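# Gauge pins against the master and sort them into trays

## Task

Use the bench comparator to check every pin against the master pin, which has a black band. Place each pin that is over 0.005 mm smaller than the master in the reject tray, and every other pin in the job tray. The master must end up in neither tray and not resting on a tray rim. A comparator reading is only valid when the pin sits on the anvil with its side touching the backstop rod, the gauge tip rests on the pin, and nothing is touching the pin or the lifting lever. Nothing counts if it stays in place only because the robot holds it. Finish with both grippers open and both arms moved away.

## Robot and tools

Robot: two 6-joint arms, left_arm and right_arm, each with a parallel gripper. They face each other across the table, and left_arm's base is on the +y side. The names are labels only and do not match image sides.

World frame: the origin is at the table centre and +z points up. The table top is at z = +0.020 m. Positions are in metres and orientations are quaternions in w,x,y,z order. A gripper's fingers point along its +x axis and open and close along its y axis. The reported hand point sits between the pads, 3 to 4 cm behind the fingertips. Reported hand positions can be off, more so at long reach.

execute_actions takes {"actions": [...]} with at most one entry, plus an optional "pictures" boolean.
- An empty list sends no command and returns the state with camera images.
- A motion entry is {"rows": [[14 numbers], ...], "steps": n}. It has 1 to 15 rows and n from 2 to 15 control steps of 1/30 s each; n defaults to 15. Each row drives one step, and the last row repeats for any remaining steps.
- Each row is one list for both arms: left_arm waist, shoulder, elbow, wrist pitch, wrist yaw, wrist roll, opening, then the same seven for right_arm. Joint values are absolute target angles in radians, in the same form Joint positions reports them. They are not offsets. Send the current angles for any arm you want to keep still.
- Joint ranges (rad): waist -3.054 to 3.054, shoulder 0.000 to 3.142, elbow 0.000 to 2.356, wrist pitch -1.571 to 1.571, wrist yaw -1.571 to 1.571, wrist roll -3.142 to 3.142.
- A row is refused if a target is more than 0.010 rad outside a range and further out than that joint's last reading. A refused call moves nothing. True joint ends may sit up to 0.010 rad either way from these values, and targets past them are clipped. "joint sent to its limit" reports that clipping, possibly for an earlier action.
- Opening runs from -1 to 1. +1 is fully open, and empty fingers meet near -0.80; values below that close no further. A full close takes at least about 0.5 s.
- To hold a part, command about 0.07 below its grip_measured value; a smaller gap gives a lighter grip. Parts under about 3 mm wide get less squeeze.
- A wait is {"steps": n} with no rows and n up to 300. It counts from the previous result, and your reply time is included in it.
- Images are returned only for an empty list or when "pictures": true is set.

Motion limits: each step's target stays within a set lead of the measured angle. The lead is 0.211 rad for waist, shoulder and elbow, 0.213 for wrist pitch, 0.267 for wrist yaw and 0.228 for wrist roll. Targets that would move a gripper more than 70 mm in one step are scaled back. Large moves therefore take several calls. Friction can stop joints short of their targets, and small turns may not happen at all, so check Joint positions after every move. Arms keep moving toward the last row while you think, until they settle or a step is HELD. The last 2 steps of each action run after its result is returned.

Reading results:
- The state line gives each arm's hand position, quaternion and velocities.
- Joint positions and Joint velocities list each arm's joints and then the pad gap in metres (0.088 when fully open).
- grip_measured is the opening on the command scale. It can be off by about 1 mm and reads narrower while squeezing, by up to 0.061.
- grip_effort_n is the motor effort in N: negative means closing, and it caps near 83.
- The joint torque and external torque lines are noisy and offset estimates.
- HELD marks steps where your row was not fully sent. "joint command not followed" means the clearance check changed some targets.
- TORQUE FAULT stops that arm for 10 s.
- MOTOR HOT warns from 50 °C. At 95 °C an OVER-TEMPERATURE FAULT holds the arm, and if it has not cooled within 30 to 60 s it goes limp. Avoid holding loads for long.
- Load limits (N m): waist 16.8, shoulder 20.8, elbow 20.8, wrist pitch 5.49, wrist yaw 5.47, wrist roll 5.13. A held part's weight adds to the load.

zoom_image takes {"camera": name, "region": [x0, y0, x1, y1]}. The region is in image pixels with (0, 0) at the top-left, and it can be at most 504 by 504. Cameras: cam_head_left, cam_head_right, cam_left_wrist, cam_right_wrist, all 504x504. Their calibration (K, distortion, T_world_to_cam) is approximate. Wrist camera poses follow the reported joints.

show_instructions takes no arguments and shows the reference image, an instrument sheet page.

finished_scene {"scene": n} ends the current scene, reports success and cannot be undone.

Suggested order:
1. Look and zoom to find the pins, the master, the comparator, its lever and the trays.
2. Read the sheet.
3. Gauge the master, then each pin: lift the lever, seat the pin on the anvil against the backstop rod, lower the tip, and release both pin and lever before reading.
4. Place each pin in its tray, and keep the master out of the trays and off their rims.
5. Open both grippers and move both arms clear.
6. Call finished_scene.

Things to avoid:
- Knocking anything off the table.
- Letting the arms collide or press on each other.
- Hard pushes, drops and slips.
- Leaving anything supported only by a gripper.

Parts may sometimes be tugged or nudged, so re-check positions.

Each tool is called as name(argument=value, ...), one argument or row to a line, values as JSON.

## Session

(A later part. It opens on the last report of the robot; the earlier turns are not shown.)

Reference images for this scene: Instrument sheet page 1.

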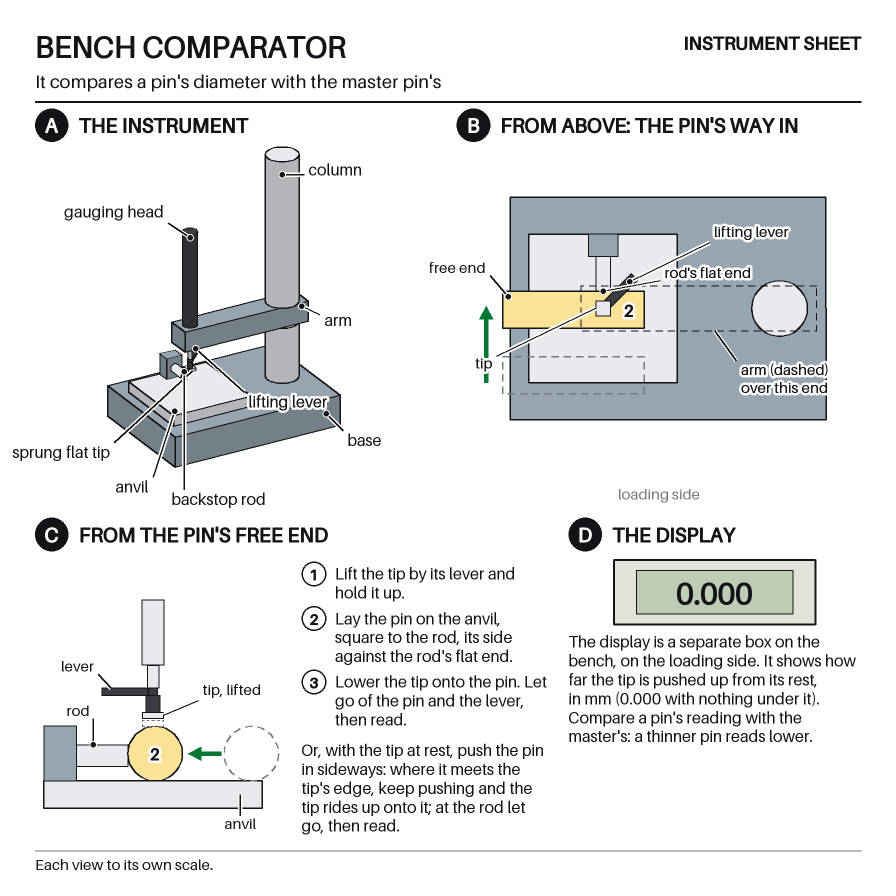

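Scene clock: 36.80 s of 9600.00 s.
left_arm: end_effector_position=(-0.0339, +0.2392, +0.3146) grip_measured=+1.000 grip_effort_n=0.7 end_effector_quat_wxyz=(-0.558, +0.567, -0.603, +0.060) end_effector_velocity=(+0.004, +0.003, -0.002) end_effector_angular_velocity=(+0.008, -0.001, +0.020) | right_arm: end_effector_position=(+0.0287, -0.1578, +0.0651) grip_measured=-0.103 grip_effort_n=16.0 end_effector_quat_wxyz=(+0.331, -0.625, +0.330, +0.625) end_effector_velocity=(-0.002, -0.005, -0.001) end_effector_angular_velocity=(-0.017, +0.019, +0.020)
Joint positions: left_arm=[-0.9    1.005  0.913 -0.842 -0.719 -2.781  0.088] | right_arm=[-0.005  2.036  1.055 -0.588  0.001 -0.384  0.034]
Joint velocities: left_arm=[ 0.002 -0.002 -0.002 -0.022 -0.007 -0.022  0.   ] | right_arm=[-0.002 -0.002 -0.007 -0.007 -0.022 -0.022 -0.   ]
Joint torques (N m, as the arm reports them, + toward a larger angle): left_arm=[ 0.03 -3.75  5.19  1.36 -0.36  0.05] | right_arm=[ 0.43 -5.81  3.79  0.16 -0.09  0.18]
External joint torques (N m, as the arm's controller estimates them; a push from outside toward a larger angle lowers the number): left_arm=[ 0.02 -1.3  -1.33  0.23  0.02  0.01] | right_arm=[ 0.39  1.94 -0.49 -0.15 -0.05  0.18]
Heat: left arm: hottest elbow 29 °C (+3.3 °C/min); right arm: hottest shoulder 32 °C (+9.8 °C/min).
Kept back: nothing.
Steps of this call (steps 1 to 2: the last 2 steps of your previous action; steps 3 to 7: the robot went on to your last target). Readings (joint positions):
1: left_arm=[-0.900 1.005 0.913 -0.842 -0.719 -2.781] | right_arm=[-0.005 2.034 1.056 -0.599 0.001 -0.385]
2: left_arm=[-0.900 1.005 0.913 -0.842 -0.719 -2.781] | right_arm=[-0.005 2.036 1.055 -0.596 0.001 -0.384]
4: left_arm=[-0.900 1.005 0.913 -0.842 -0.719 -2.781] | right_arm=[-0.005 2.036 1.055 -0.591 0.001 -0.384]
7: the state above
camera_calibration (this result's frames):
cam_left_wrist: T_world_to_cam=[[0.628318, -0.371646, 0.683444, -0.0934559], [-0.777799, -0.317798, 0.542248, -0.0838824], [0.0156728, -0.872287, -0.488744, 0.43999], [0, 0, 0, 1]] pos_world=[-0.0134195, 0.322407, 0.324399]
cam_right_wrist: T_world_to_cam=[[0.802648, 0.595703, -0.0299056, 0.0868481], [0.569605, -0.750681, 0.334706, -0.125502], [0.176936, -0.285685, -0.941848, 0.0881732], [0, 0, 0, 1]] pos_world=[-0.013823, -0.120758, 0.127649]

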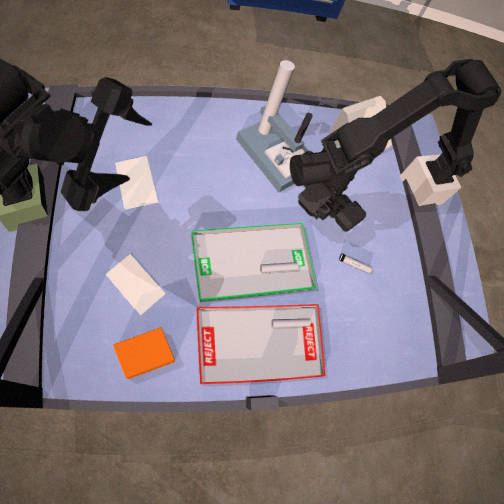

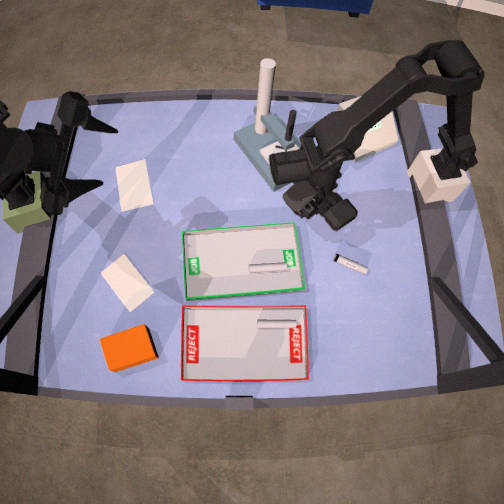

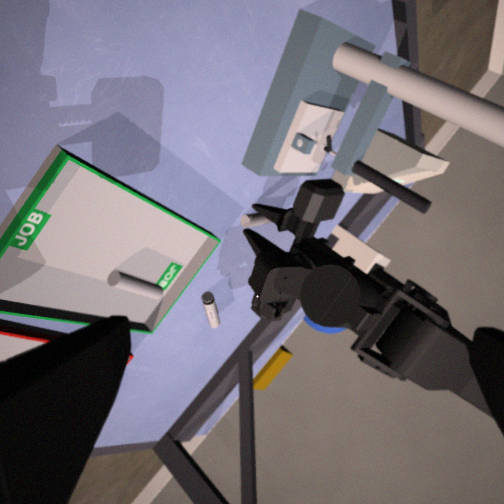

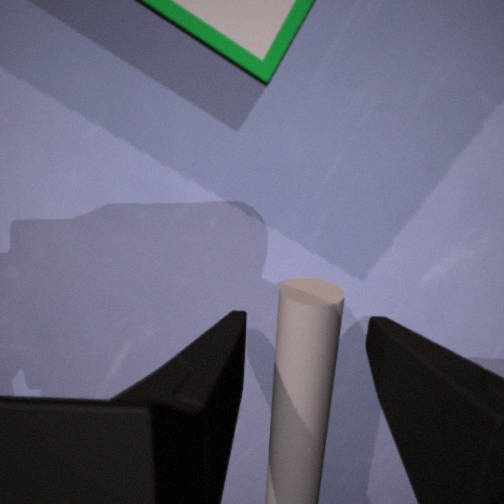

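execute_actions(
  actions=[
    {"rows":[[-0.899,1.0,0.9,-0.842,-0.718,-2.781,1,-0.002,2.042,1.05,-0.585,0,-0.38,-0.28],[-0.899,1.0,0.9,-0.842,-0.718,-2.781,1,-0.002,2.042,1.05,-0.585,0,-0.38,-0.35],[-0.899,1.0,0.9,-0.842,-0.718,-2.781,1,-0.002,2.042,1.05,-0.585,0,-0.38,-0.4],[-0.899,1.0,0.9,-0.842,-0.718,-2.781,1,-0.002,2.042,1.05,-0.585,0,-0.38,-0.43],[-0.899,1.0,0.9,-0.842,-0.718,-2.781,1,-0.002,2.042,1.05,-0.585,0,-0.38,-0.46],[-0.899,1.0,0.9,-0.842,-0.718,-2.781,1,-0.002,2.042,1.05,-0.585,0,-0.38,-0.5],[-0.899,1.0,0.9,-0.842,-0.718,-2.781,1,-0.002,2.042,1.05,-0.585,0,-0.38,-0.58],[-0.899,1.0,0.9,-0.842,-0.718,-2.781,1,-0.002,2.042,1.05,-0.585,0,-0.38,-0.58],[-0.899,1.0,0.9,-0.842,-0.718,-2.781,1,-0.002,2.042,1.05,-0.585,0,-0.38,-0.58],[-0.899,1.0,0.9,-0.842,-0.718,-2.781,1,-0.002,2.042,1.05,-0.585,0,-0.38,-0.58],[-0.899,1.0,0.9,-0.842,-0.718,-2.781,1,-0.002,2.01,1.055,-0.6,0,-0.38,-0.58],[-0.899,1.0,0.9,-0.842,-0.718,-2.781,1,-0.002,1.98,1.055,-0.63,0,-0.38,-0.58],[-0.899,1.0,0.9,-0.842,-0.718,-2.781,1,0.01,1.95,1.05,-0.66,0,-0.4,-0.58],[-0.899,1.0,0.9,-0.842,-0.718,-2.781,1,0.03,1.91,1.04,-0.69,0,-0.47,-0.58],[-0.899,1.0,0.9,-0.842,-0.718,-2.781,1,0.05,1.87,1.02,-0.71,0,-0.57,-0.58]],"steps":15},
  ],
)

execute_actions(
  actions=[
    {"rows":[[-0.899,1.0,0.9,-0.842,-0.718,-2.781,1,0.07,1.83,0.99,-0.73,0,-2.0,-0.58],[-0.899,1.0,0.9,-0.842,-0.718,-2.781,1,0.09,1.79,0.96,-0.74,0,-2.0,-0.58],[-0.899,1.0,0.9,-0.842,-0.718,-2.781,1,0.1,1.75,0.93,-0.75,0,-2.0,-0.58],[-0.899,1.0,0.9,-0.842,-0.718,-2.781,1,0.1,1.72,0.9,-0.755,0,-2.0,-0.58],[-0.899,1.0,0.9,-0.842,-0.718,-2.781,1,0.1,1.69,0.88,-0.76,0,-2.0,-0.58]],"steps":15},
  ],
)

execute_actions(
  actions=[
    {"steps":9},
  ],
)

execute_actions(
  actions=[
    {"rows":[[-0.899,1.0,0.9,-0.842,-0.718,-2.781,1,0.05,1.72,0.91,-0.755,0,-2.05,-0.58],[-0.899,1.0,0.9,-0.842,-0.718,-2.781,1,0.0,1.74,0.93,-0.75,0,-2.05,-0.58],[-0.899,1.0,0.9,-0.842,-0.718,-2.781,1,-0.05,1.76,0.95,-0.75,0,-2.05,-0.58],[-0.899,1.0,0.9,-0.842,-0.718,-2.781,1,-0.1,1.78,0.97,-0.75,0,-2.07,-0.58],[-0.899,1.0,0.9,-0.842,-0.718,-2.781,1,-0.14,1.8,0.985,-0.75,0,-2.1,-0.58],[-0.899,1.0,0.9,-0.842,-0.718,-2.781,1,-0.175,1.82,1.005,-0.75,0,-2.13,-0.58],[-0.899,1.0,0.9,-0.842,-0.718,-2.781,1,-0.2,1.835,1.022,-0.755,0,-2.145,-0.58],[-0.899,1.0,0.9,-0.842,-0.718,-2.781,1,-0.22,1.85,1.04,-0.755,0,-2.155,-0.58],[-0.899,1.0,0.9,-0.842,-0.718,-2.781,1,-0.235,1.865,1.055,-0.755,0,-2.165,-0.58],[-0.899,1.0,0.9,-0.842,-0.718,-2.781,1,-0.248,1.88,1.07,-0.755,0,-2.177,-0.58],[-0.899,1.0,0.9,-0.842,-0.718,-2.781,1,-0.26,1.895,1.085,-0.755,0,-2.188,-0.58],[-0.899,1.0,0.9,-0.842,-0.718,-2.781,1,-0.272,1.91,1.1,-0.755,0,-2.198,-0.58],[-0.899,1.0,0.9,-0.842,-0.718,-2.781,1,-0.281,1.925,1.115,-0.755,0,-2.207,-0.58],[-0.899,1.0,0.9,-0.842,-0.718,-2.781,1,-0.287,1.938,1.128,-0.755,0,-2.21,-0.58]],"steps":15},
  ],
)

execute_actions(
  actions=[
    {"rows":[[-0.899,1.0,0.9,-0.842,-0.718,-2.781,1,-0.287,1.94,1.13,-0.752,0,-2.21,-0.58],[-0.899,1.0,0.9,-0.842,-0.718,-2.781,1,-0.287,1.943,1.13,-0.75,0,-2.21,-0.58],[-0.899,1.0,0.9,-0.842,-0.718,-2.781,1,-0.287,1.946,1.13,-0.748,0,-2.21,-0.58],[-0.899,1.0,0.9,-0.842,-0.718,-2.781,1,-0.287,1.95,1.13,-0.745,0,-2.21,-0.58],[-0.899,1.0,0.9,-0.842,-0.718,-2.781,1,-0.287,1.954,1.13,-0.742,0,-2.21,-0.58],[-0.899,1.0,0.9,-0.842,-0.718,-2.781,1,-0.287,1.96,1.13,-0.74,0,-2.21,-0.58]],"steps":11},
  ],
)

execute_actions(
  actions=[
    {"rows":[[-0.899,1.0,0.9,-0.842,-0.718,-2.781,1,-0.273,1.961,1.141,-0.748,0,-2.2,-0.58],[-0.899,1.0,0.9,-0.842,-0.718,-2.781,1,-0.271,1.967,1.152,-0.752,0,-2.196,-0.58],[-0.899,1.0,0.9,-0.842,-0.718,-2.781,1,-0.266,1.975,1.164,-0.756,0,-2.191,-0.58],[-0.899,1.0,0.9,-0.842,-0.718,-2.781,1,-0.261,1.983,1.175,-0.76,0,-2.186,-0.58],[-0.899,1.0,0.9,-0.842,-0.718,-2.781,1,-0.256,1.991,1.187,-0.764,0,-2.181,-0.58],[-0.899,1.0,0.9,-0.842,-0.718,-2.781,1,-0.251,1.999,1.199,-0.768,0,-2.176,-0.58],[-0.899,1.0,0.9,-0.842,-0.718,-2.781,1,-0.246,2.007,1.21,-0.772,0,-2.171,-0.58],[-0.899,1.0,0.9,-0.842,-0.718,-2.781,1,-0.246,2.007,1.21,-0.772,0,-2.171,-0.58],[-0.899,1.0,0.9,-0.842,-0.718,-2.781,1,-0.241,2.014,1.222,-0.776,0,-2.166,-0.58],[-0.899,1.0,0.9,-0.842,-0.718,-2.781,1,-0.241,2.014,1.222,-0.776,0,-2.166,-0.58],[-0.899,1.0,0.9,-0.842,-0.718,-2.781,1,-0.241,2.014,1.222,-0.776,0,-2.166,-0.58],[-0.899,1.0,0.9,-0.842,-0.718,-2.781,1,-0.234,2.021,1.233,-0.78,0,-2.16,-0.58]],"steps":14},
  ],
)

execute_actions(
  actions=[
    {"rows":[[-0.899,1.0,0.9,-0.842,-0.718,-2.781,1,-0.227,2.028,1.244,-0.784,0,-2.154,-0.58],[-0.899,1.0,0.9,-0.842,-0.718,-2.781,1,-0.227,2.028,1.244,-0.784,0,-2.154,-0.58],[-0.899,1.0,0.9,-0.842,-0.718,-2.781,1,-0.227,2.028,1.244,-0.784,0,-2.154,-0.58],[-0.899,1.0,0.9,-0.842,-0.718,-2.781,1,-0.22,2.035,1.255,-0.788,0,-2.155,-0.58],[-0.899,1.0,0.9,-0.842,-0.718,-2.781,1,-0.22,2.035,1.255,-0.788,0,-2.155,-0.58],[-0.899,1.0,0.9,-0.842,-0.718,-2.781,1,-0.22,2.035,1.255,-0.788,0,-2.155,-0.58],[-0.899,1.0,0.9,-0.842,-0.718,-2.781,1,-0.22,2.035,1.255,-0.788,0,-2.155,-0.58],[-0.899,1.0,0.9,-0.842,-0.718,-2.781,1,-0.217,2.04,1.264,-0.791,0,-2.158,-0.58],[-0.899,1.0,0.9,-0.842,-0.718,-2.781,1,-0.217,2.04,1.264,-0.791,0,-2.158,-0.58],[-0.899,1.0,0.9,-0.842,-0.718,-2.781,1,-0.217,2.04,1.264,-0.791,0,-2.166,-0.58]],"steps":15},
  ],
)

execute_actions(
  actions=[
    {"rows":[[-0.899,1.0,0.9,-0.842,-0.718,-2.781,1,-0.223,2.03,1.257,-0.792,0,-2.16,-0.5],[-0.899,1.0,0.9,-0.842,-0.718,-2.781,1,-0.223,2.03,1.257,-0.792,0,-2.16,-0.5],[-0.899,1.0,0.9,-0.842,-0.718,-2.781,1,-0.223,2.03,1.257,-0.792,0,-2.16,-0.45],[-0.899,1.0,0.9,-0.842,-0.718,-2.781,1,-0.223,2.03,1.257,-0.792,0,-2.16,-0.45],[-0.899,1.0,0.9,-0.842,-0.718,-2.781,1,-0.223,2.03,1.257,-0.792,0,-2.16,-0.25]],"steps":15},
  ],
)

execute_actions(
  actions=[
    {"steps":10},
  ],
  pictures=true,
)

zoom_image(
  camera="cam_head_right",
  region=[340,100,400,150],
)

zoom_image(
  camera="cam_right_wrist",
  region=[250,400,400,504],
)

Scene clock: 38.50 s of 9600.00 s.
left_arm: end_effector_position=(-0.0339, +0.2392, +0.3146) grip_measured=+1.000 grip_effort_n=0.7 end_effector_quat_wxyz=(-0.558, +0.567, -0.603, +0.060) end_effector_velocity=(+0.003, +0.001, +0.003) end_effector_angular_velocity=(-0.014, -0.007, +0.015) | right_arm: end_effector_position=(+0.0289, -0.1593, +0.0702) grip_measured=-0.517 grip_effort_n=-83.5 end_effector_quat_wxyz=(+0.330, -0.625, +0.331, +0.625) end_effector_velocity=(+0.005, -0.085, +0.114) end_effector_angular_velocity=(-0.257, -0.048, +0.044)
Joint positions: left_arm=[-0.9    1.005  0.913 -0.842 -0.719 -2.781  0.088] | right_arm=[-0.005  2.02   1.055 -0.606  0.    -0.384  0.014]
Joint velocities: left_arm=[-0.002 -0.007  0.002 -0.007 -0.022 -0.007  0.   ] | right_arm=[ 0.037 -0.379 -0.002 -0.637 -0.007 -0.007 -0.   ]
Joint torques (N m, as the arm reports them, + toward a larger angle): left_arm=[ 0.03 -3.74  5.18  1.36 -0.36  0.04] | right_arm=[  1.1  -10.09   4.34  -0.34  -0.07  -0.15]
External joint torques (N m, as the arm's controller estimates them; a push from outside toward a larger angle lowers the number): left_arm=[ 0.02 -1.28 -1.4   0.22  0.03  0.01] | right_arm=[ 0.5  -0.87 -0.09 -0.61 -0.01  0.02]
Heat: left arm: hottest elbow 29 °C (+3.1 °C/min); right arm: hottest shoulder 32 °C (+9.4 °C/min).
Steps of this call (steps 1 to 30: the robot went on to your last target; steps 31 to 38: nothing new was sent; steps 39 to 51: the first 13 steps of this action). Readings (joint positions):
39: left_arm=[-0.900 1.005 0.913 -0.842 -0.719 -2.781] | right_arm=[-0.005 2.037 1.055 -0.587 0.001 -0.384]
40: left_arm=[-0.900 1.005 0.913 -0.842 -0.719 -2.781] | right_arm=[-0.005 2.037 1.055 -0.587 0.001 -0.384]
42: left_arm=[-0.900 1.005 0.913 -0.842 -0.719 -2.781] | right_arm=[-0.005 2.037 1.055 -0.587 0.001 -0.384]
46: left_arm=[-0.900 1.005 0.913 -0.842 -0.719 -2.781] | right_arm=[-0.005 2.037 1.055 -0.587 0.000 -0.384]
51: the state above

Scene clock: 39.00 s of 9600.00 s.
left_arm: end_effector_position=(-0.0339, +0.2392, +0.3146) grip_measured=+1.000 grip_effort_n=0.7 end_effector_quat_wxyz=(-0.558, +0.567, -0.603, +0.060) end_effector_velocity=(+0.004, +0.003, -0.002) end_effector_angular_velocity=(+0.016, -0.023, +0.002) | right_arm: end_effector_position=(+0.0141, -0.2219, +0.1240) grip_measured=-0.517 grip_effort_n=-83.5 end_effector_quat_wxyz=(+0.000, -0.707, +0.002, +0.708) end_effector_velocity=(+0.008, -0.016, +0.001) end_effector_angular_velocity=(-0.030, -0.015, +1.861)
Joint positions: left_arm=[-0.9    1.005  0.913 -0.842 -0.719 -2.781  0.088] | right_arm=[ 0.098  1.705  0.889 -0.757 -0.002 -1.252  0.014]
Joint velocities: left_arm=[ 0.002 -0.002 -0.002 -0.022 -0.007  0.007  0.   ] | right_arm=[-0.007 -0.037 -0.037 -0.037  0.007 -1.868 -0.   ]
Joint torques (N m, as the arm reports them, + toward a larger angle): left_arm=[ 0.03 -3.73  5.16  1.35 -0.36  0.06] | right_arm=[ 0.28 -6.31  4.55 -0.14 -0.01 -0.17]
External joint torques (N m, as the arm's controller estimates them; a push from outside toward a larger angle lowers the number): left_arm=[ 0.02 -1.3  -1.36  0.23  0.02  0.02] | right_arm=[ 0.31 -0.38 -0.41 -0.45  0.05 -0.17]
Heat: left arm: hottest elbow 29 °C (+3.1 °C/min); right arm: hottest shoulder 32 °C (+9.2 °C/min).
Steps of this call (steps 1 to 2: the last 2 steps of your previous action; steps 3 to 15: the first 13 steps of this action). Readings (joint positions):
3: left_arm=[-0.900 1.005 0.913 -0.842 -0.719 -2.781] | right_arm=[0.018 1.942 1.034 -0.672 0.001 -0.499]
4: left_arm=[-0.900 1.005 0.913 -0.842 -0.719 -2.781] | right_arm=[0.035 1.903 1.020 -0.690 0.001 -0.562]
6: left_arm=[-0.900 1.005 0.913 -0.842 -0.719 -2.781] | right_arm=[0.072 1.818 0.979 -0.717 0.000 -0.688]
10: left_arm=[-0.900 1.005 0.913 -0.842 -0.719 -2.781] | right_arm=[0.098 1.715 0.909 -0.753 -0.002 -0.940]
15: the state above

Scene clock: 39.30 s of 9600.00 s.
left_arm: end_effector_position=(-0.0339, +0.2392, +0.3146) grip_measured=+1.000 grip_effort_n=0.7 end_effector_quat_wxyz=(-0.558, +0.567, -0.603, +0.060) end_effector_velocity=(+0.003, +0.001, +0.002) end_effector_angular_velocity=(-0.010, -0.010, +0.015) | right_arm: end_effector_position=(+0.0142, -0.2219, +0.1249) grip_measured=-0.517 grip_effort_n=-83.5 end_effector_quat_wxyz=(+0.196, +0.679, +0.197, -0.680) end_effector_velocity=(-0.000, -0.008, -0.001) end_effector_angular_velocity=(-0.028, +0.011, +1.807)
Joint positions: left_arm=[-0.9    1.005  0.913 -0.842 -0.719 -2.781  0.088] | right_arm=[ 0.098  1.7    0.888 -0.757 -0.002 -1.818  0.014]
Joint velocities: left_arm=[-0.002 -0.007 -0.002 -0.007 -0.022 -0.007  0.   ] | right_arm=[-0.002 -0.002 -0.007 -0.022 -0.022 -1.81  -0.   ]
Joint torques (N m, as the arm reports them, + toward a larger angle): left_arm=[ 0.02 -3.74  5.18  1.35 -0.36  0.05] | right_arm=[ 0.31 -6.17  4.36 -0.19 -0.01 -0.17]
External joint torques (N m, as the arm's controller estimates them; a push from outside toward a larger angle lowers the number): left_arm=[ 0.01 -1.27 -1.39  0.22  0.03  0.01] | right_arm=[ 0.3  -0.3  -0.5  -0.44  0.06 -0.16]
Heat: left arm: hottest elbow 29 °C (+3.1 °C/min); right arm: hottest shoulder 32 °C (+9.2 °C/min).
Kept back: nothing.
Steps of this call (steps 1 to 2: the last 2 steps of your previous action; steps 3 to 9: the robot went on to your last target). Readings (joint positions):
1: left_arm=[-0.900 1.005 0.913 -0.842 -0.719 -2.781] | right_arm=[0.098 1.704 0.889 -0.757 -0.002 -1.315]
2: left_arm=[-0.900 1.005 0.913 -0.842 -0.719 -2.781] | right_arm=[0.098 1.703 0.889 -0.757 -0.002 -1.377]
4: left_arm=[-0.900 1.005 0.913 -0.842 -0.719 -2.781] | right_arm=[0.098 1.701 0.889 -0.757 -0.002 -1.504]
8: left_arm=[-0.900 1.005 0.913 -0.842 -0.719 -2.781] | right_arm=[0.098 1.700 0.888 -0.757 -0.002 -1.755]
9: the state above

Scene clock: 39.73 s of 9600.00 s.
left_arm: end_effector_position=(-0.0339, +0.2392, +0.3146) grip_measured=+1.000 grip_effort_n=0.7 end_effector_quat_wxyz=(-0.558, +0.567, -0.603, +0.060) end_effector_velocity=(+0.001, +0.001, -0.002) end_effector_angular_velocity=(+0.004, -0.006, +0.006) | right_arm: end_effector_position=(+0.1067, -0.1625, +0.1142) grip_measured=-0.517 grip_effort_n=-83.5 end_effector_quat_wxyz=(+0.198, +0.679, +0.201, -0.678) end_effector_velocity=(+0.115, +0.111, -0.038) end_effector_angular_velocity=(+0.002, +0.006, +0.000)
Joint positions: left_arm=[-0.9    1.005  0.913 -0.842 -0.719 -2.781  0.088] | right_arm=[-0.248  1.879  1.065 -0.753  0.    -2.173  0.014]
Joint velocities: left_arm=[-0.002  0.002 -0.002 -0.007 -0.007 -0.007  0.   ] | right_arm=[-0.359  0.457  0.452  0.007 -0.007 -0.359  0.   ]
Joint torques (N m, as the arm reports them, + toward a larger angle): left_arm=[ 0.01 -3.73  5.19  1.35 -0.36  0.05] | right_arm=[-0.01 -5.47  6.72 -0.19 -0.09 -0.17]
External joint torques (N m, as the arm's controller estimates them; a push from outside toward a larger angle lowers the number): left_arm=[ 0.01 -1.32 -1.36  0.21  0.02  0.01] | right_arm=[-0.26  1.51  1.92 -0.43  0.   -0.17]
Heat: left arm: hottest elbow 29 °C (+3.0 °C/min); right arm: hottest shoulder 32 °C (+9.1 °C/min).
Steps of this call (steps 1 to 13: the first 13 steps of this action). Readings (joint positions):
1: left_arm=[-0.900 1.005 0.913 -0.842 -0.719 -2.781] | right_arm=[0.095 1.701 0.888 -0.757 -0.003 -1.880]
2: left_arm=[-0.900 1.005 0.913 -0.842 -0.719 -2.781] | right_arm=[0.082 1.706 0.892 -0.758 -0.005 -1.933]
4: left_arm=[-0.900 1.005 0.913 -0.842 -0.719 -2.781] | right_arm=[0.022 1.731 0.914 -0.758 -0.006 -1.996]
8: left_arm=[-0.900 1.005 0.913 -0.842 -0.719 -2.781] | right_arm=[-0.143 1.803 0.986 -0.753 -0.001 -2.100]
13: the state above

Scene clock: 40.10 s of 9600.00 s.
left_arm: end_effector_position=(-0.0339, +0.2392, +0.3146) grip_measured=+1.000 grip_effort_n=0.7 end_effector_quat_wxyz=(-0.558, +0.567, -0.603, +0.060) end_effector_velocity=(+0.002, -0.001, +0.002) end_effector_angular_velocity=(-0.018, -0.004, +0.015) | right_arm: end_effector_position=(+0.1185, -0.1501, +0.1056) grip_measured=-0.517 grip_effort_n=-83.5 end_effector_quat_wxyz=(+0.200, +0.678, +0.197, -0.679) end_effector_velocity=(-0.002, +0.002, -0.004) end_effector_angular_velocity=(-0.001, +0.022, +0.034)
Joint positions: left_arm=[-0.9    1.005  0.913 -0.842 -0.719 -2.781  0.088] | right_arm=[-0.283  1.946  1.118 -0.748  0.    -2.204  0.014]
Joint velocities: left_arm=[-0.002 -0.002 -0.002  0.007 -0.022 -0.007  0.   ] | right_arm=[-0.002  0.017  0.007  0.007 -0.022 -0.037  0.   ]
Joint torques (N m, as the arm reports them, + toward a larger angle): left_arm=[ 0.01 -3.74  5.17  1.36 -0.36  0.05] | right_arm=[-0.32 -5.34  6.47  0.28 -0.09 -0.22]
External joint torques (N m, as the arm's controller estimates them; a push from outside toward a larger angle lowers the number): left_arm=[ 0.   -1.3  -1.37  0.22  0.02  0.01] | right_arm=[-0.32  2.38  1.59  0.03 -0.04 -0.22]
Heat: left arm: hottest elbow 29 °C (+3.0 °C/min); right arm: hottest shoulder 32 °C (+9.0 °C/min).
Steps of this call (steps 1 to 2: the last 2 steps of your previous action; steps 3 to 11: the first 9 steps of this action). Readings (joint positions):
3: left_arm=[-0.900 1.005 0.913 -0.842 -0.719 -2.781] | right_arm=[-0.276 1.917 1.102 -0.753 0.000 -2.195]
4: left_arm=[-0.900 1.005 0.913 -0.842 -0.719 -2.781] | right_arm=[-0.280 1.923 1.107 -0.753 0.000 -2.198]
6: left_arm=[-0.900 1.005 0.913 -0.842 -0.719 -2.781] | right_arm=[-0.283 1.932 1.113 -0.752 0.000 -2.202]
10: left_arm=[-0.900 1.005 0.913 -0.842 -0.719 -2.781] | right_arm=[-0.283 1.945 1.118 -0.748 0.000 -2.204]
11: the state above

Scene clock: 40.57 s of 9600.00 s.
left_arm: end_effector_position=(-0.0339, +0.2392, +0.3146) grip_measured=+1.000 grip_effort_n=0.7 end_effector_quat_wxyz=(-0.558, +0.567, -0.603, +0.060) end_effector_velocity=(+0.003, +0.003, -0.002) end_effector_angular_velocity=(+0.012, -0.012, +0.006) | right_arm: end_effector_position=(+0.1076, -0.1295, +0.1072) grip_measured=-0.517 grip_effort_n=-83.5 end_effector_quat_wxyz=(+0.198, +0.680, +0.201, -0.677) end_effector_velocity=(-0.022, +0.018, +0.001) end_effector_angular_velocity=(-0.066, +0.010, -0.005)
Joint positions: left_arm=[-0.9    1.005  0.913 -0.842 -0.719 -2.781  0.088] | right_arm=[-0.248  2.     1.207 -0.772  0.002 -2.172  0.014]
Joint velocities: left_arm=[-0.002 -0.002 -0.002 -0.022 -0.007 -0.007  0.   ] | right_arm=[ 0.061  0.1    0.159 -0.125 -0.007  0.066  0.   ]
Joint torques (N m, as the arm reports them, + toward a larger angle): left_arm=[ 0.01 -3.74  5.19  1.35 -0.36  0.05] | right_arm=[ 0.77 -5.79  6.58 -0.14 -0.15  0.13]
External joint torques (N m, as the arm's controller estimates them; a push from outside toward a larger angle lowers the number): left_arm=[ 0.   -1.3  -1.31  0.24  0.02  0.01] | right_arm=[ 0.68  2.13  1.65 -0.4  -0.11  0.13]
Heat: left arm: hottest elbow 29 °C (+3.0 °C/min); right arm: hottest shoulder 32 °C (+8.9 °C/min).
Steps of this call (steps 1 to 2: the last 2 steps of your previous action; steps 3 to 14: the first 12 steps of this action). Readings (joint positions):
3: left_arm=[-0.900 1.005 0.913 -0.842 -0.719 -2.781] | right_arm=[-0.283 1.947 1.121 -0.747 0.000 -2.204]
4: left_arm=[-0.900 1.005 0.913 -0.842 -0.719 -2.781] | right_arm=[-0.282 1.949 1.124 -0.748 0.001 -2.204]
6: left_arm=[-0.900 1.005 0.913 -0.842 -0.719 -2.781] | right_arm=[-0.278 1.957 1.140 -0.753 0.001 -2.199]
10: left_arm=[-0.900 1.005 0.913 -0.842 -0.719 -2.781] | right_arm=[-0.260 1.984 1.182 -0.763 0.002 -2.182]
14: the state above

Scene clock: 41.07 s of 9600.00 s.
left_arm: end_effector_position=(-0.0339, +0.2392, +0.3146) grip_measured=+1.000 grip_effort_n=0.7 end_effector_quat_wxyz=(-0.558, +0.567, -0.603, +0.060) end_effector_velocity=(-0.002, -0.000, -0.000) end_effector_angular_velocity=(-0.008, +0.026, +0.006) | right_arm: end_effector_position=(+0.1013, -0.1220, +0.1073) grip_measured=-0.517 grip_effort_n=-83.5 end_effector_quat_wxyz=(+0.202, +0.680, +0.201, -0.675) end_effector_velocity=(-0.000, -0.001, -0.000) end_effector_angular_velocity=(-0.007, +0.007, +0.005)
Joint positions: left_arm=[-0.9    1.005  0.913 -0.842 -0.719 -2.781  0.088] | right_arm=[-0.227  2.028  1.25  -0.793  0.008 -2.157  0.014]
Joint velocities: left_arm=[-0.002 -0.002 -0.002  0.007  0.007 -0.022  0.   ] | right_arm=[-0.002  0.002  0.002 -0.007 -0.007 -0.007 -0.   ]
Joint torques (N m, as the arm reports them, + toward a larger angle): left_arm=[ 0.02 -3.74  5.17  1.36 -0.37  0.05] | right_arm=[ 1.07 -6.05  6.87  0.07 -0.35 -0.26]
External joint torques (N m, as the arm's controller estimates them; a push from outside toward a larger angle lowers the number): left_arm=[ 0.03 -1.32 -1.4   0.21  0.01  0.01] | right_arm=[ 1.08  2.28  1.92 -0.17 -0.32 -0.25]
Heat: left arm: hottest elbow 29 °C (+2.9 °C/min); right arm: hottest shoulder 32 °C (+8.8 °C/min).
Steps of this call (steps 1 to 2: the last 2 steps of your previous action; steps 3 to 15: the first 13 steps of this action). Readings (joint positions):
3: left_arm=[-0.900 1.005 0.913 -0.842 -0.719 -2.781] | right_arm=[-0.243 2.008 1.218 -0.780 0.005 -2.164]
4: left_arm=[-0.900 1.005 0.913 -0.842 -0.719 -2.781] | right_arm=[-0.242 2.011 1.222 -0.783 0.007 -2.160]
6: left_arm=[-0.900 1.005 0.913 -0.842 -0.719 -2.781] | right_arm=[-0.238 2.016 1.229 -0.785 0.007 -2.158]
10: left_arm=[-0.900 1.005 0.913 -0.842 -0.719 -2.781] | right_arm=[-0.228 2.023 1.243 -0.787 0.007 -2.157]
15: the state above

Scene clock: 41.57 s of 9600.00 s.
left_arm: end_effector_position=(-0.0339, +0.2392, +0.3146) grip_measured=+1.000 grip_effort_n=0.7 end_effector_quat_wxyz=(-0.558, +0.567, -0.603, +0.060) end_effector_velocity=(+0.003, +0.003, -0.002) end_effector_angular_velocity=(+0.016, -0.023, -0.003) | right_arm: end_effector_position=(+0.1003, -0.1220, +0.1072) grip_measured=-0.263 grip_effort_n=16.5 end_effector_quat_wxyz=(+0.202, +0.679, +0.202, -0.677) end_effector_velocity=(+0.001, +0.001, +0.000) end_effector_angular_velocity=(+0.007, +0.007, +0.029)
Joint positions: left_arm=[-0.9    1.005  0.913 -0.842 -0.719 -2.781  0.088] | right_arm=[-0.226  2.028  1.25  -0.793  0.003 -2.157  0.026]
Joint velocities: left_arm=[-0.002 -0.002 -0.002 -0.022 -0.007  0.007  0.   ] | right_arm=[-0.007 -0.002 -0.002  0.007 -0.007 -0.037  0.006]
Joint torques (N m, as the arm reports them, + toward a larger angle): left_arm=[ 0.01 -3.74  5.18  1.36 -0.36  0.06] | right_arm=[ 0.36 -7.11  6.12  0.01 -0.18 -0.1 ]
External joint torques (N m, as the arm's controller estimates them; a push from outside toward a larger angle lowers the number): left_arm=[ 0.01 -1.32 -1.34  0.23  0.02  0.02] | right_arm=[ 0.36  1.22  1.13 -0.25 -0.13 -0.1 ]
Heat: left arm: hottest elbow 29 °C (+2.9 °C/min); right arm: hottest shoulder 32 °C (+8.7 °C/min).
Steps of this call (steps 1 to 2: the last 2 steps of your previous action; steps 3 to 15: the first 13 steps of this action). Readings (joint positions):
3: left_arm=[-0.900 1.005 0.913 -0.842 -0.719 -2.781] | right_arm=[-0.227 2.028 1.250 -0.793 0.008 -2.157]
4: left_arm=[-0.900 1.005 0.913 -0.842 -0.719 -2.781] | right_arm=[-0.227 2.028 1.250 -0.793 0.008 -2.157]
6: left_arm=[-0.900 1.005 0.913 -0.842 -0.719 -2.781] | right_arm=[-0.227 2.028 1.250 -0.793 0.008 -2.157]
10: left_arm=[-0.900 1.005 0.913 -0.842 -0.719 -2.781] | right_arm=[-0.226 2.028 1.250 -0.793 0.003 -2.157]
15: the state above

Scene clock: 41.90 s of 9600.00 s.
left_arm: end_effector_position=(-0.0339, +0.2392, +0.3146) grip_measured=+1.000 grip_effort_n=0.7 end_effector_quat_wxyz=(-0.558, +0.567, -0.603, +0.060) end_effector_velocity=(+0.001, +0.001, -0.001) end_effector_angular_velocity=(-0.003, +0.007, +0.015) | right_arm: end_effector_position=(+0.1003, -0.1220, +0.1072) grip_measured=-0.253 grip_effort_n=16.0 end_effector_quat_wxyz=(+0.202, +0.679, +0.202, -0.677) end_effector_velocity=(-0.000, -0.000, +0.001) end_effector_angular_velocity=(-0.002, +0.007, +0.005)
Joint positions: left_arm=[-0.9    1.005  0.913 -0.842 -0.719 -2.781  0.088] | right_arm=[-0.226  2.028  1.25  -0.793  0.003 -2.157  0.027]
Joint velocities: left_arm=[-0.002 -0.002 -0.002 -0.007 -0.007 -0.022  0.   ] | right_arm=[-0.002 -0.002  0.002 -0.007 -0.007 -0.007 -0.   ]
Joint torques (N m, as the arm reports them, + toward a larger angle): left_arm=[ 0.02 -3.72  5.16  1.35 -0.36  0.05] | right_arm=[ 0.36 -7.09  6.14  0.01 -0.18 -0.1 ]
External joint torques (N m, as the arm's controller estimates them; a push from outside toward a larger angle lowers the number): left_arm=[ 0.01 -1.25 -1.44  0.2   0.03  0.01] | right_arm=[ 0.34  1.27  1.18 -0.23 -0.13 -0.1 ]
Heat: left arm: hottest elbow 29 °C (+2.9 °C/min); right arm: hottest shoulder 32 °C (+8.6 °C/min).
Kept back: nothing.
Steps of this call (steps 1 to 2: the last 2 steps of your previous action; steps 3 to 10: the robot went on to your last target). Readings (joint positions):
1: left_arm=[-0.900 1.005 0.913 -0.842 -0.719 -2.781] | right_arm=[-0.226 2.028 1.250 -0.793 0.003 -2.157]
2: left_arm=[-0.900 1.005 0.913 -0.842 -0.719 -2.781] | right_arm=[-0.226 2.028 1.250 -0.793 0.003 -2.157]
4: left_arm=[-0.900 1.005 0.913 -0.842 -0.719 -2.781] | right_arm=[-0.226 2.028 1.250 -0.793 0.003 -2.157]
8: left_arm=[-0.900 1.005 0.913 -0.842 -0.719 -2.781] | right_arm=[-0.226 2.028 1.250 -0.793 0.003 -2.157]
10: the state above
camera_calibration (this result's frames):
cam_left_wrist: T_world_to_cam=[[0.628318, -0.371646, 0.683444, -0.0934559], [-0.777799, -0.317798, 0.542248, -0.0838824], [0.0156728, -0.872287, -0.488744, 0.43999], [0, 0, 0, 1]] pos_world=[-0.0134195, 0.322407, 0.324399]
cam_right_wrist: T_world_to_cam=[[-0.580884, 0.813327, -0.0327734, 0.174945], [0.759623, 0.556116, 0.337205, -0.0134104], [0.292483, 0.170981, -0.940861, 0.169394], [0, 0, 0, 1]] pos_world=[0.0622647, -0.163793, 0.169632]

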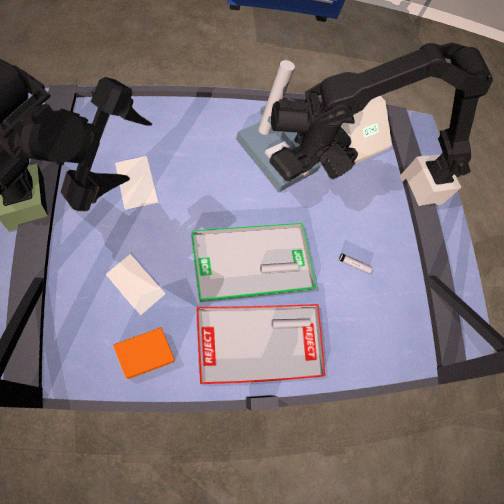

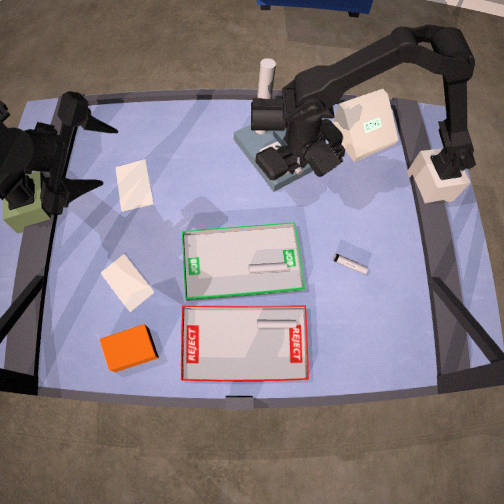

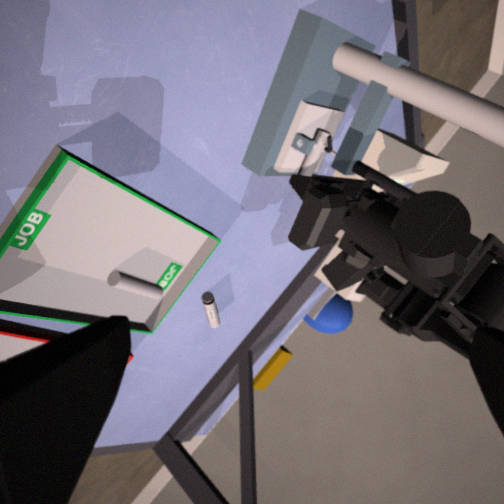

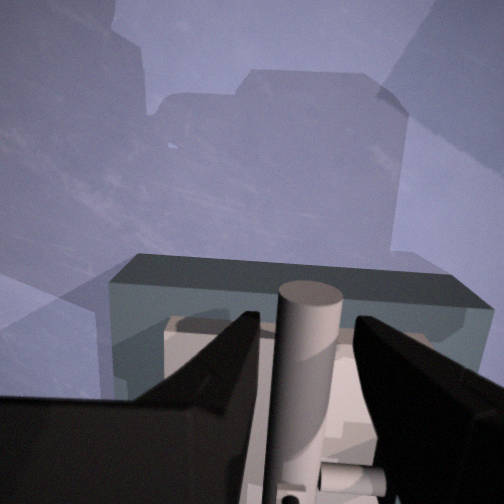

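Region (340, 100, 400, 150) of cam_head_right's 504x504 image, scaled by 8.400, with more detail than that image has.

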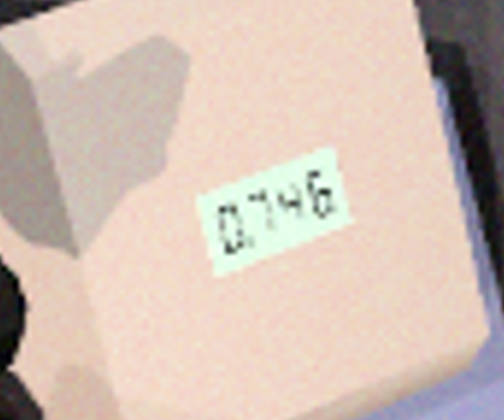

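Region (250, 400, 400, 504) of cam_right_wrist's 504x504 image, scaled by 3.360, with more detail than that image has; it fills the top 349 rows of this view, and the rest is white.

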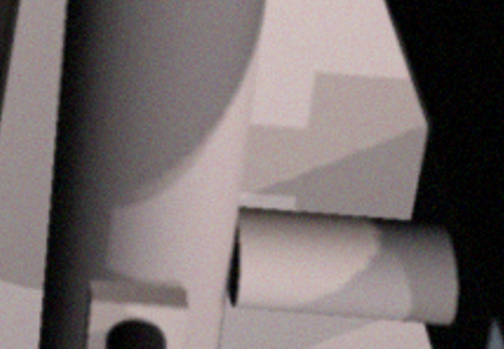

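execute_actions(
  actions=[
    {"rows":[[-0.899,1.0,0.9,-0.842,-0.718,-2.781,1,-0.229,2.028,1.249,-0.794,0,-2.157,-0.35],[-0.899,1.0,0.9,-0.842,-0.718,-2.781,1,-0.229,2.028,1.249,-0.794,0,-2.157,-0.42],[-0.899,1.0,0.9,-0.842,-0.718,-2.781,1,-0.229,2.028,1.249,-0.794,0,-2.157,-0.46],[-0.899,1.0,0.9,-0.842,-0.718,-2.781,1,-0.229,2.028,1.249,-0.794,0,-2.157,-0.5],[-0.899,1.0,0.9,-0.842,-0.718,-2.781,1,-0.229,2.028,1.249,-0.794,0,-2.157,-0.58]],"steps":10},
  ],
)

execute_actions(
  actions=[
    {"rows":[[-0.899,1.0,0.9,-0.842,-0.718,-2.781,1,-0.236,2.01,1.228,-0.787,0,-2.162,-0.58],[-0.899,1.0,0.9,-0.842,-0.718,-2.781,1,-0.236,2.01,1.228,-0.787,0,-2.162,-0.58],[-0.899,1.0,0.9,-0.842,-0.718,-2.781,1,-0.246,1.995,1.206,-0.78,0,-2.171,-0.58],[-0.899,1.0,0.9,-0.842,-0.718,-2.781,1,-0.246,1.995,1.206,-0.78,0,-2.171,-0.58],[-0.899,1.0,0.9,-0.842,-0.718,-2.781,1,-0.256,1.979,1.184,-0.773,0,-2.18,-0.58],[-0.899,1.0,0.9,-0.842,-0.718,-2.781,1,-0.256,1.979,1.184,-0.773,0,-2.18,-0.58],[-0.899,1.0,0.9,-0.842,-0.718,-2.781,1,-0.266,1.962,1.162,-0.768,0,-2.189,-0.58],[-0.899,1.0,0.9,-0.842,-0.718,-2.781,1,-0.276,1.944,1.139,-0.763,0,-2.197,-0.58],[-0.899,1.0,0.9,-0.842,-0.718,-2.781,1,-0.278,1.924,1.116,-0.759,0,-2.2,-0.58],[-0.899,1.0,0.9,-0.842,-0.718,-2.781,1,-0.278,1.924,1.116,-0.759,0,-2.2,-0.58],[-0.899,1.0,0.9,-0.842,-0.718,-2.781,1,-0.243,1.894,1.077,-0.751,0,-2.165,-0.58],[-0.899,1.0,0.9,-0.842,-0.718,-2.781,1,-0.243,1.894,1.077,-0.751,0,-2.165,-0.58],[-0.899,1.0,0.9,-0.842,-0.718,-2.781,1,-0.198,1.864,1.038,-0.742,0,-2.115,-0.58],[-0.899,1.0,0.9,-0.842,-0.718,-2.781,1,-0.198,1.864,1.038,-0.742,0,-2.115,-0.58],[-0.899,1.0,0.9,-0.842,-0.718,-2.781,1,-0.153,1.834,0.998,-0.736,0,-2.075,-0.58]]},
  ],
)

execute_actions(
  actions=[
    {"rows":[[-0.899,1.0,0.9,-0.842,-0.718,-2.781,1,-0.153,1.834,0.998,-0.736,0,-2.075,-0.58],[-0.899,1.0,0.9,-0.842,-0.718,-2.781,1,-0.11,1.802,0.96,-0.731,0,-2.03,-0.58],[-0.899,1.0,0.9,-0.842,-0.718,-2.781,1,-0.11,1.802,0.96,-0.731,0,-2.03,-0.58],[-0.899,1.0,0.9,-0.842,-0.718,-2.781,1,-0.06,1.8,0.96,-0.731,0,-1.98,-0.58],[-0.899,1.0,0.9,-0.842,-0.718,-2.781,1,0,1.8,0.96,-0.731,0,-1.95,-0.58],[-0.899,1.0,0.9,-0.842,-0.718,-2.781,1,0.06,1.8,0.97,-0.74,0,-1.95,-0.58],[-0.899,1.0,0.9,-0.842,-0.718,-2.781,1,0.12,1.8,1.0,-0.76,0,-1.95,-0.58],[-0.899,1.0,0.9,-0.842,-0.718,-2.781,1,0.18,1.81,1.04,-0.78,0,-2.0,-0.58],[-0.899,1.0,0.9,-0.842,-0.718,-2.781,1,0.24,1.843,1.095,-0.8,0,-2.06,-0.58],[-0.899,1.0,0.9,-0.842,-0.718,-2.781,1,0.3,1.876,1.15,-0.82,0,-2.12,-0.58],[-0.899,1.0,0.9,-0.842,-0.718,-2.781,1,0.36,1.909,1.205,-0.84,0,-2.18,-0.58],[-0.899,1.0,0.9,-0.842,-0.718,-2.781,1,0.42,1.942,1.26,-0.86,0,-2.24,-0.58],[-0.899,1.0,0.9,-0.842,-0.718,-2.781,1,0.48,1.975,1.315,-0.88,0,-2.3,-0.58],[-0.899,1.0,0.9,-0.842,-0.718,-2.781,1,0.53,2.008,1.37,-0.9,0,-2.36,-0.58],[-0.899,1.0,0.9,-0.842,-0.718,-2.781,1,0.55,2.04,1.425,-0.92,0,-2.42,-0.58]]},
  ],
)

execute_actions(
  actions=[
    {"rows":[[-0.899,1.0,0.9,-0.842,-0.718,-2.781,1,0.55,2.08,1.49,-0.93,0,-2.45,-0.58],[-0.899,1.0,0.9,-0.842,-0.718,-2.781,1,0.55,2.12,1.56,-0.94,0,-2.45,-0.58],[-0.899,1.0,0.9,-0.842,-0.718,-2.781,1,0.55,2.16,1.63,-0.95,0,-2.45,-0.58],[-0.899,1.0,0.9,-0.842,-0.718,-2.781,1,0.55,2.2,1.7,-0.96,0,-2.45,-0.58],[-0.899,1.0,0.9,-0.842,-0.718,-2.781,1,0.55,2.24,1.77,-0.97,0,-2.45,-0.58],[-0.899,1.0,0.9,-0.842,-0.718,-2.781,1,0.55,2.28,1.84,-0.98,0,-2.45,-0.58],[-0.899,1.0,0.9,-0.842,-0.718,-2.781,1,0.55,2.32,1.91,-0.99,0,-2.45,-0.58],[-0.899,1.0,0.9,-0.842,-0.718,-2.781,1,0.55,2.36,1.98,-1,0,-2.45,-0.58],[-0.899,1.0,0.9,-0.842,-0.718,-2.781,1,0.55,2.4,2.05,-1.01,0,-2.45,-0.58],[-0.899,1.0,0.9,-0.842,-0.718,-2.781,1,0.55,2.44,2.12,-1.02,0,-2.45,-0.58],[-0.899,1.0,0.9,-0.842,-0.718,-2.781,1,0.55,2.48,2.19,-1.03,0,-2.45,-0.58],[-0.899,1.0,0.9,-0.842,-0.718,-2.781,1,0.55,2.52,2.25,-1.04,0,-2.45,-0.58],[-0.899,1.0,0.9,-0.842,-0.718,-2.781,1,0.55,2.56,2.3,-1.05,0,-2.45,-0.58],[-0.899,1.0,0.9,-0.842,-0.718,-2.781,1,0.55,2.6,2.34,-1.05,0,-2.45,-0.58],[-0.899,1.0,0.9,-0.842,-0.718,-2.781,1,0.55,2.64,2.345,-1.05,0,-2.45,-0.58]]},
  ],
)

execute_actions(
  actions=[
    {"rows":[[-0.899,1.0,0.9,-0.842,-0.718,-2.781,1,0.55,2.67,2.345,-1.05,0,-2.45,-0.58],[-0.899,1.0,0.9,-0.842,-0.718,-2.781,1,0.55,2.69,2.345,-1.05,0,-2.45,-0.58]]},
  ],
  pictures=true,
)

Scene clock: 43.13 s of 9600.00 s.
left_arm: end_effector_position=(-0.0339, +0.2392, +0.3146) grip_measured=+1.000 grip_effort_n=0.7 end_effector_quat_wxyz=(-0.558, +0.567, -0.603, +0.060) end_effector_velocity=(+0.003, +0.003, -0.002) end_effector_angular_velocity=(+0.008, -0.001, +0.015) | right_arm: end_effector_position=(+0.1006, -0.1225, +0.1072) grip_measured=-0.518 grip_effort_n=-83.5 end_effector_quat_wxyz=(+0.203, +0.678, +0.201, -0.677) end_effector_velocity=(+0.004, -0.009, +0.000) end_effector_angular_velocity=(-0.037, -0.007, -0.015)
Joint positions: left_arm=[-0.9    1.005  0.913 -0.842 -0.719 -2.781  0.088] | right_arm=[-0.227  2.028  1.25  -0.795  0.002 -2.157  0.014]
Joint velocities: left_arm=[-0.002 -0.002 -0.002 -0.022 -0.007 -0.022  0.   ] | right_arm=[-0.007 -0.002 -0.002 -0.037  0.007  0.007  0.   ]
Joint torques (N m, as the arm reports them, + toward a larger angle): left_arm=[ 0.03 -3.74  5.17  1.36 -0.36  0.05] | right_arm=[-0.18 -7.3   5.23  0.02 -0.15  0.01]
External joint torques (N m, as the arm's controller estimates them; a push from outside toward a larger angle lowers the number): left_arm=[ 0.02 -1.31 -1.34  0.23  0.02  0.01] | right_arm=[-0.25  1.01  0.27 -0.22 -0.1   0.01]
Heat: left arm: hottest elbow 29 °C (+2.8 °C/min); right arm: hottest shoulder 32 °C (+8.3 °C/min).
Steps of this call (steps 1 to 15: the robot went on to your last target; steps 16 to 29: nothing new was sent; steps 30 to 37: the first 8 steps of this action). Readings (joint positions):
30: left_arm=[-0.900 1.005 0.913 -0.842 -0.719 -2.781] | right_arm=[-0.226 2.028 1.250 -0.793 0.003 -2.157]
31: left_arm=[-0.900 1.005 0.913 -0.842 -0.719 -2.781] | right_arm=[-0.226 2.028 1.250 -0.793 0.003 -2.157]
33: left_arm=[-0.900 1.005 0.913 -0.842 -0.719 -2.781] | right_arm=[-0.226 2.028 1.250 -0.793 0.003 -2.157]
37: the state above

Scene clock: 43.63 s of 9600.00 s.
left_arm: end_effector_position=(-0.0339, +0.2392, +0.3146) grip_measured=+1.000 grip_effort_n=0.7 end_effector_quat_wxyz=(-0.558, +0.567, -0.603, +0.060) end_effector_velocity=(+0.002, +0.002, +0.001) end_effector_angular_velocity=(+0.000, -0.012, -0.003) | right_arm: end_effector_position=(+0.1110, -0.1542, +0.1098) grip_measured=-0.518 grip_effort_n=-83.5 end_effector_quat_wxyz=(+0.197, +0.680, +0.194, -0.679) end_effector_velocity=(-0.101, -0.100, +0.016) end_effector_angular_velocity=(+0.143, -0.059, -0.283)
Joint positions: left_arm=[-0.9    1.005  0.913 -0.842 -0.719 -2.781  0.088] | right_arm=[-0.26   1.921  1.104 -0.757  0.003 -2.171  0.014]
Joint velocities: left_arm=[-0.002 -0.007 -0.002 -0.007 -0.007  0.007  0.   ] | right_arm=[ 0.325 -0.476 -0.603  0.271  0.051  0.608 -0.   ]
Joint torques (N m, as the arm reports them, + toward a larger angle): left_arm=[ 0.03 -3.71  5.19  1.36 -0.36  0.05] | right_arm=[ 3.22 -8.25  3.92 -0.01 -0.22  0.19]
External joint torques (N m, as the arm's controller estimates them; a push from outside toward a larger angle lowers the number): left_arm=[ 0.05 -1.27 -1.37  0.21  0.01  0.01] | right_arm=[ 1.01 -0.26 -0.58 -0.16  0.01  0.23]
Heat: left arm: hottest elbow 29 °C (+2.8 °C/min); right arm: hottest shoulder 32 °C (+8.3 °C/min).
Steps of this call (steps 1 to 2: the last 2 steps of your previous action; steps 3 to 15: the first 13 steps of this action). Readings (joint positions):
3: left_arm=[-0.900 1.005 0.913 -0.842 -0.719 -2.781] | right_arm=[-0.227 2.027 1.250 -0.795 0.002 -2.157]
4: left_arm=[-0.900 1.005 0.913 -0.842 -0.719 -2.781] | right_arm=[-0.228 2.025 1.247 -0.793 0.002 -2.157]
6: left_arm=[-0.900 1.005 0.913 -0.842 -0.719 -2.781] | right_arm=[-0.231 2.017 1.234 -0.784 -0.001 -2.162]
10: left_arm=[-0.900 1.005 0.913 -0.842 -0.719 -2.781] | right_arm=[-0.251 1.987 1.190 -0.772 -0.001 -2.178]
15: the state above

Scene clock: 44.13 s of 9600.00 s.
left_arm: end_effector_position=(-0.0339, +0.2392, +0.3146) grip_measured=+1.000 grip_effort_n=0.7 end_effector_quat_wxyz=(-0.558, +0.567, -0.603, +0.060) end_effector_velocity=(-0.001, +0.002, -0.002) end_effector_angular_velocity=(+0.004, +0.017, +0.006) | right_arm: end_effector_position=(-0.0640, -0.1878, +0.1318) grip_measured=-0.518 grip_effort_n=-83.5 end_effector_quat_wxyz=(+0.359, +0.606, +0.374, -0.604) end_effector_velocity=(-0.561, +0.048, +0.106) end_effector_angular_velocity=(+0.248, +0.116, +2.735)
Joint positions: left_arm=[-0.9    1.005  0.913 -0.842 -0.719 -2.781  0.088] | right_arm=[ 0.294  1.888  1.158 -0.82   0.002 -2.147  0.014]
Joint velocities: left_arm=[-0.002 -0.002 -0.002 -0.007  0.007 -0.022  0.   ] | right_arm=[ 1.409  0.681  1.404 -0.447 -0.007 -1.326  0.   ]
Joint torques (N m, as the arm reports them, + toward a larger angle): left_arm=[ 0.02 -3.75  5.18  1.36 -0.36  0.05] | right_arm=[ 0.48 -5.63  6.03 -0.45 -0.14 -0.17]
External joint torques (N m, as the arm's controller estimates them; a push from outside toward a larger angle lowers the number): left_arm=[ 0.04 -1.32 -1.35  0.22  0.01  0.01] | right_arm=[ 0.43  1.66  1.64 -0.51 -0.09 -0.18]
Heat: left arm: hottest elbow 29 °C (+2.7 °C/min); right arm: hottest shoulder 32 °C (+8.2 °C/min).
Steps of this call (steps 1 to 2: the last 2 steps of your previous action; steps 3 to 15: the first 13 steps of this action). Readings (joint positions):
3: left_arm=[-0.900 1.005 0.913 -0.842 -0.719 -2.781] | right_arm=[-0.205 1.877 1.047 -0.745 0.002 -2.118]
4: left_arm=[-0.900 1.005 0.913 -0.842 -0.719 -2.781] | right_arm=[-0.182 1.861 1.028 -0.741 0.002 -2.097]
6: left_arm=[-0.900 1.005 0.913 -0.842 -0.719 -2.781] | right_arm=[-0.134 1.834 0.994 -0.738 -0.000 -2.054]
10: left_arm=[-0.900 1.005 0.913 -0.842 -0.719 -2.781] | right_arm=[0.026 1.818 0.987 -0.748 0.002 -1.983]
15: the state above

Scene clock: 44.63 s of 9600.00 s.
left_arm: end_effector_position=(-0.0339, +0.2392, +0.3146) grip_measured=+1.000 grip_effort_n=0.7 end_effector_quat_wxyz=(-0.558, +0.567, -0.603, +0.060) end_effector_velocity=(+0.002, +0.001, -0.001) end_effector_angular_velocity=(+0.004, -0.015, +0.002) | right_arm: end_effector_position=(-0.2434, -0.1247, +0.1143) grip_measured=-0.517 grip_effort_n=-83.5 end_effector_quat_wxyz=(+0.485, +0.481, +0.549, -0.481) end_effector_velocity=(-0.182, +0.191, -0.110) end_effector_angular_velocity=(+0.128, +0.131, +0.015)
Joint positions: left_arm=[-0.9    1.005  0.913 -0.842 -0.719 -2.781  0.088] | right_arm=[ 0.552  2.448  1.988 -1.021 -0.003 -2.444  0.014]
Joint velocities: left_arm=[ 0.002 -0.002 -0.002 -0.007 -0.007  0.007  0.   ] | right_arm=[-0.007  1.165  1.663 -0.315 -0.007 -0.022 -0.   ]
Joint torques (N m, as the arm reports them, + toward a larger angle): left_arm=[ 0.02 -3.73  5.18  1.36 -0.36  0.05] | right_arm=[-0.1  -9.01  7.47 -0.17  0.07 -0.18]
External joint torques (N m, as the arm's controller estimates them; a push from outside toward a larger angle lowers the number): left_arm=[-0.01 -1.29 -1.38  0.21  0.03  0.01] | right_arm=[-0.31  2.22  2.09 -0.46  0.11 -0.18]
Heat: left arm: hottest elbow 29 °C (+2.7 °C/min); right arm: hottest shoulder 32 °C (+8.1 °C/min).
Steps of this call (steps 1 to 2: the last 2 steps of your previous action; steps 3 to 15: the first 13 steps of this action). Readings (joint positions):
3: left_arm=[-0.900 1.005 0.913 -0.842 -0.719 -2.781] | right_arm=[0.432 1.969 1.306 -0.876 0.002 -2.299]
4: left_arm=[-0.900 1.005 0.913 -0.842 -0.719 -2.781] | right_arm=[0.473 2.005 1.363 -0.897 0.000 -2.344]
6: left_arm=[-0.900 1.005 0.913 -0.842 -0.719 -2.781] | right_arm=[0.530 2.086 1.480 -0.921 -0.005 -2.397]
10: left_arm=[-0.900 1.005 0.913 -0.842 -0.719 -2.781] | right_arm=[0.557 2.250 1.707 -0.970 -0.005 -2.435]
15: the state above

Scene clock: 45.13 s of 9600.00 s.
left_arm: end_effector_position=(-0.0339, +0.2392, +0.3146) grip_measured=+1.000 grip_effort_n=0.7 end_effector_quat_wxyz=(-0.558, +0.567, -0.603, +0.060) end_effector_velocity=(+0.000, -0.000, +0.004) end_effector_angular_velocity=(-0.015, -0.000, -0.003) | right_arm: end_effector_position=(-0.2822, -0.0847, +0.0922) grip_measured=-0.517 grip_effort_n=-83.5 end_effector_quat_wxyz=(+0.456, +0.481, +0.577, -0.477) end_effector_velocity=(-0.006, +0.010, +0.016) end_effector_angular_velocity=(+0.029, +0.037, +0.001)
Joint positions: left_arm=[-0.9    1.005  0.913 -0.842 -0.719 -2.781  0.088] | right_arm=[ 0.552  2.681  2.33  -1.048 -0.003 -2.445  0.014]
Joint velocities: left_arm=[-0.002 -0.007  0.002  0.007 -0.007  0.007  0.   ] | right_arm=[-0.007 -0.002  0.051 -0.007 -0.007 -0.007 -0.   ]
Joint torques (N m, as the arm reports them, + toward a larger angle): left_arm=[ 0.02 -3.72  5.18  1.36 -0.36  0.05] | right_arm=[ -0.13 -10.26   7.68   0.06   0.07  -0.17]
External joint torques (N m, as the arm's controller estimates them; a push from outside toward a larger angle lowers the number): left_arm=[ 0.03 -1.21 -1.46  0.2   0.03  0.01] | right_arm=[-0.01  2.23  1.92 -0.43  0.1  -0.17]
Heat: left arm: hottest elbow 29 °C (+2.7 °C/min); right arm: hottest shoulder 32 °C (+8.0 °C/min).
Steps of this call (steps 1 to 2: the last 2 steps of your previous action; steps 3 to 15: the first 13 steps of this action). Readings (joint positions):
3: left_arm=[-0.900 1.005 0.913 -0.842 -0.719 -2.781] | right_arm=[0.552 2.565 2.156 -1.039 -0.003 -2.445]
4: left_arm=[-0.900 1.005 0.913 -0.842 -0.719 -2.781] | right_arm=[0.552 2.601 2.208 -1.040 -0.003 -2.445]
6: left_arm=[-0.900 1.005 0.913 -0.842 -0.719 -2.781] | right_arm=[0.552 2.650 2.275 -1.041 -0.003 -2.445]
10: left_arm=[-0.900 1.005 0.913 -0.842 -0.719 -2.781] | right_arm=[0.552 2.679 2.314 -1.048 -0.003 -2.445]
15: the state above
camera_calibration (this result's frames):
cam_left_wrist: T_world_to_cam=[[0.628318, -0.371646, 0.683444, -0.0934559], [-0.777799, -0.317798, 0.542248, -0.0838824], [0.0156728, -0.872287, -0.488744, 0.43999], [0, 0, 0, 1]] pos_world=[-0.0134195, 0.322407, 0.324399]
cam_right_wrist: T_world_to_cam=[[-0.990124, -0.117651, 0.0762352, -0.282419], [-0.0701398, 0.886568, 0.45725, 0.0442564], [-0.121384, 0.447388, -0.886064, 0.162357], [0, 0, 0, 1]] pos_world=[-0.256818, -0.1451, 0.145153]

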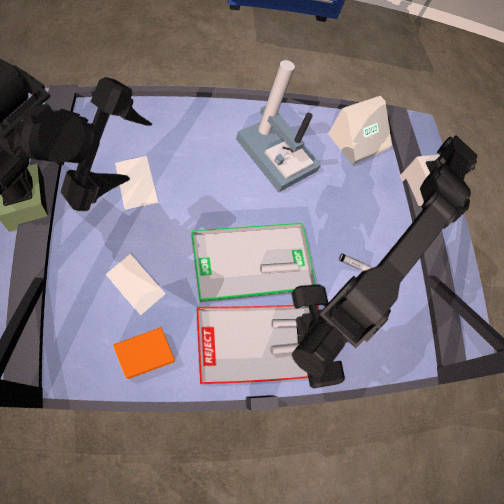

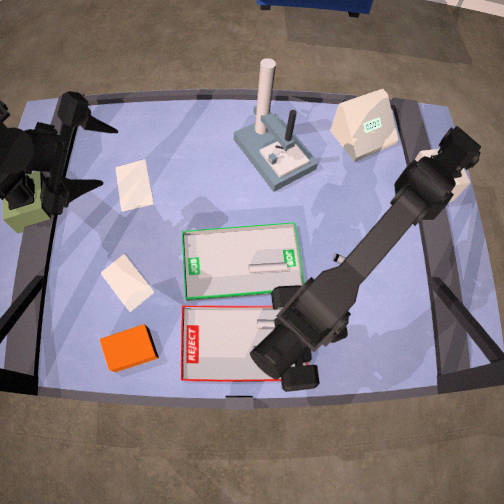

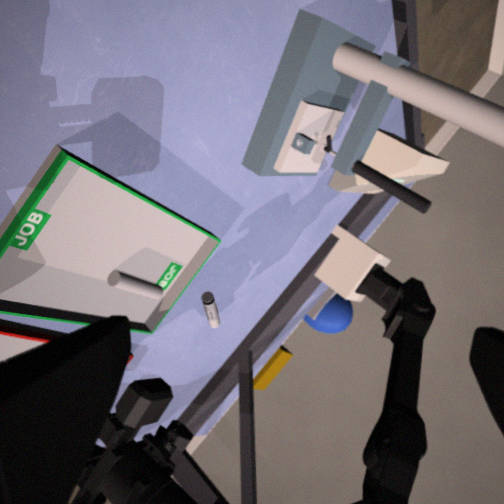

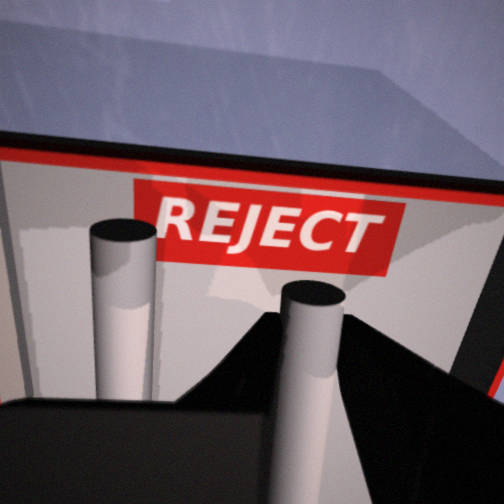

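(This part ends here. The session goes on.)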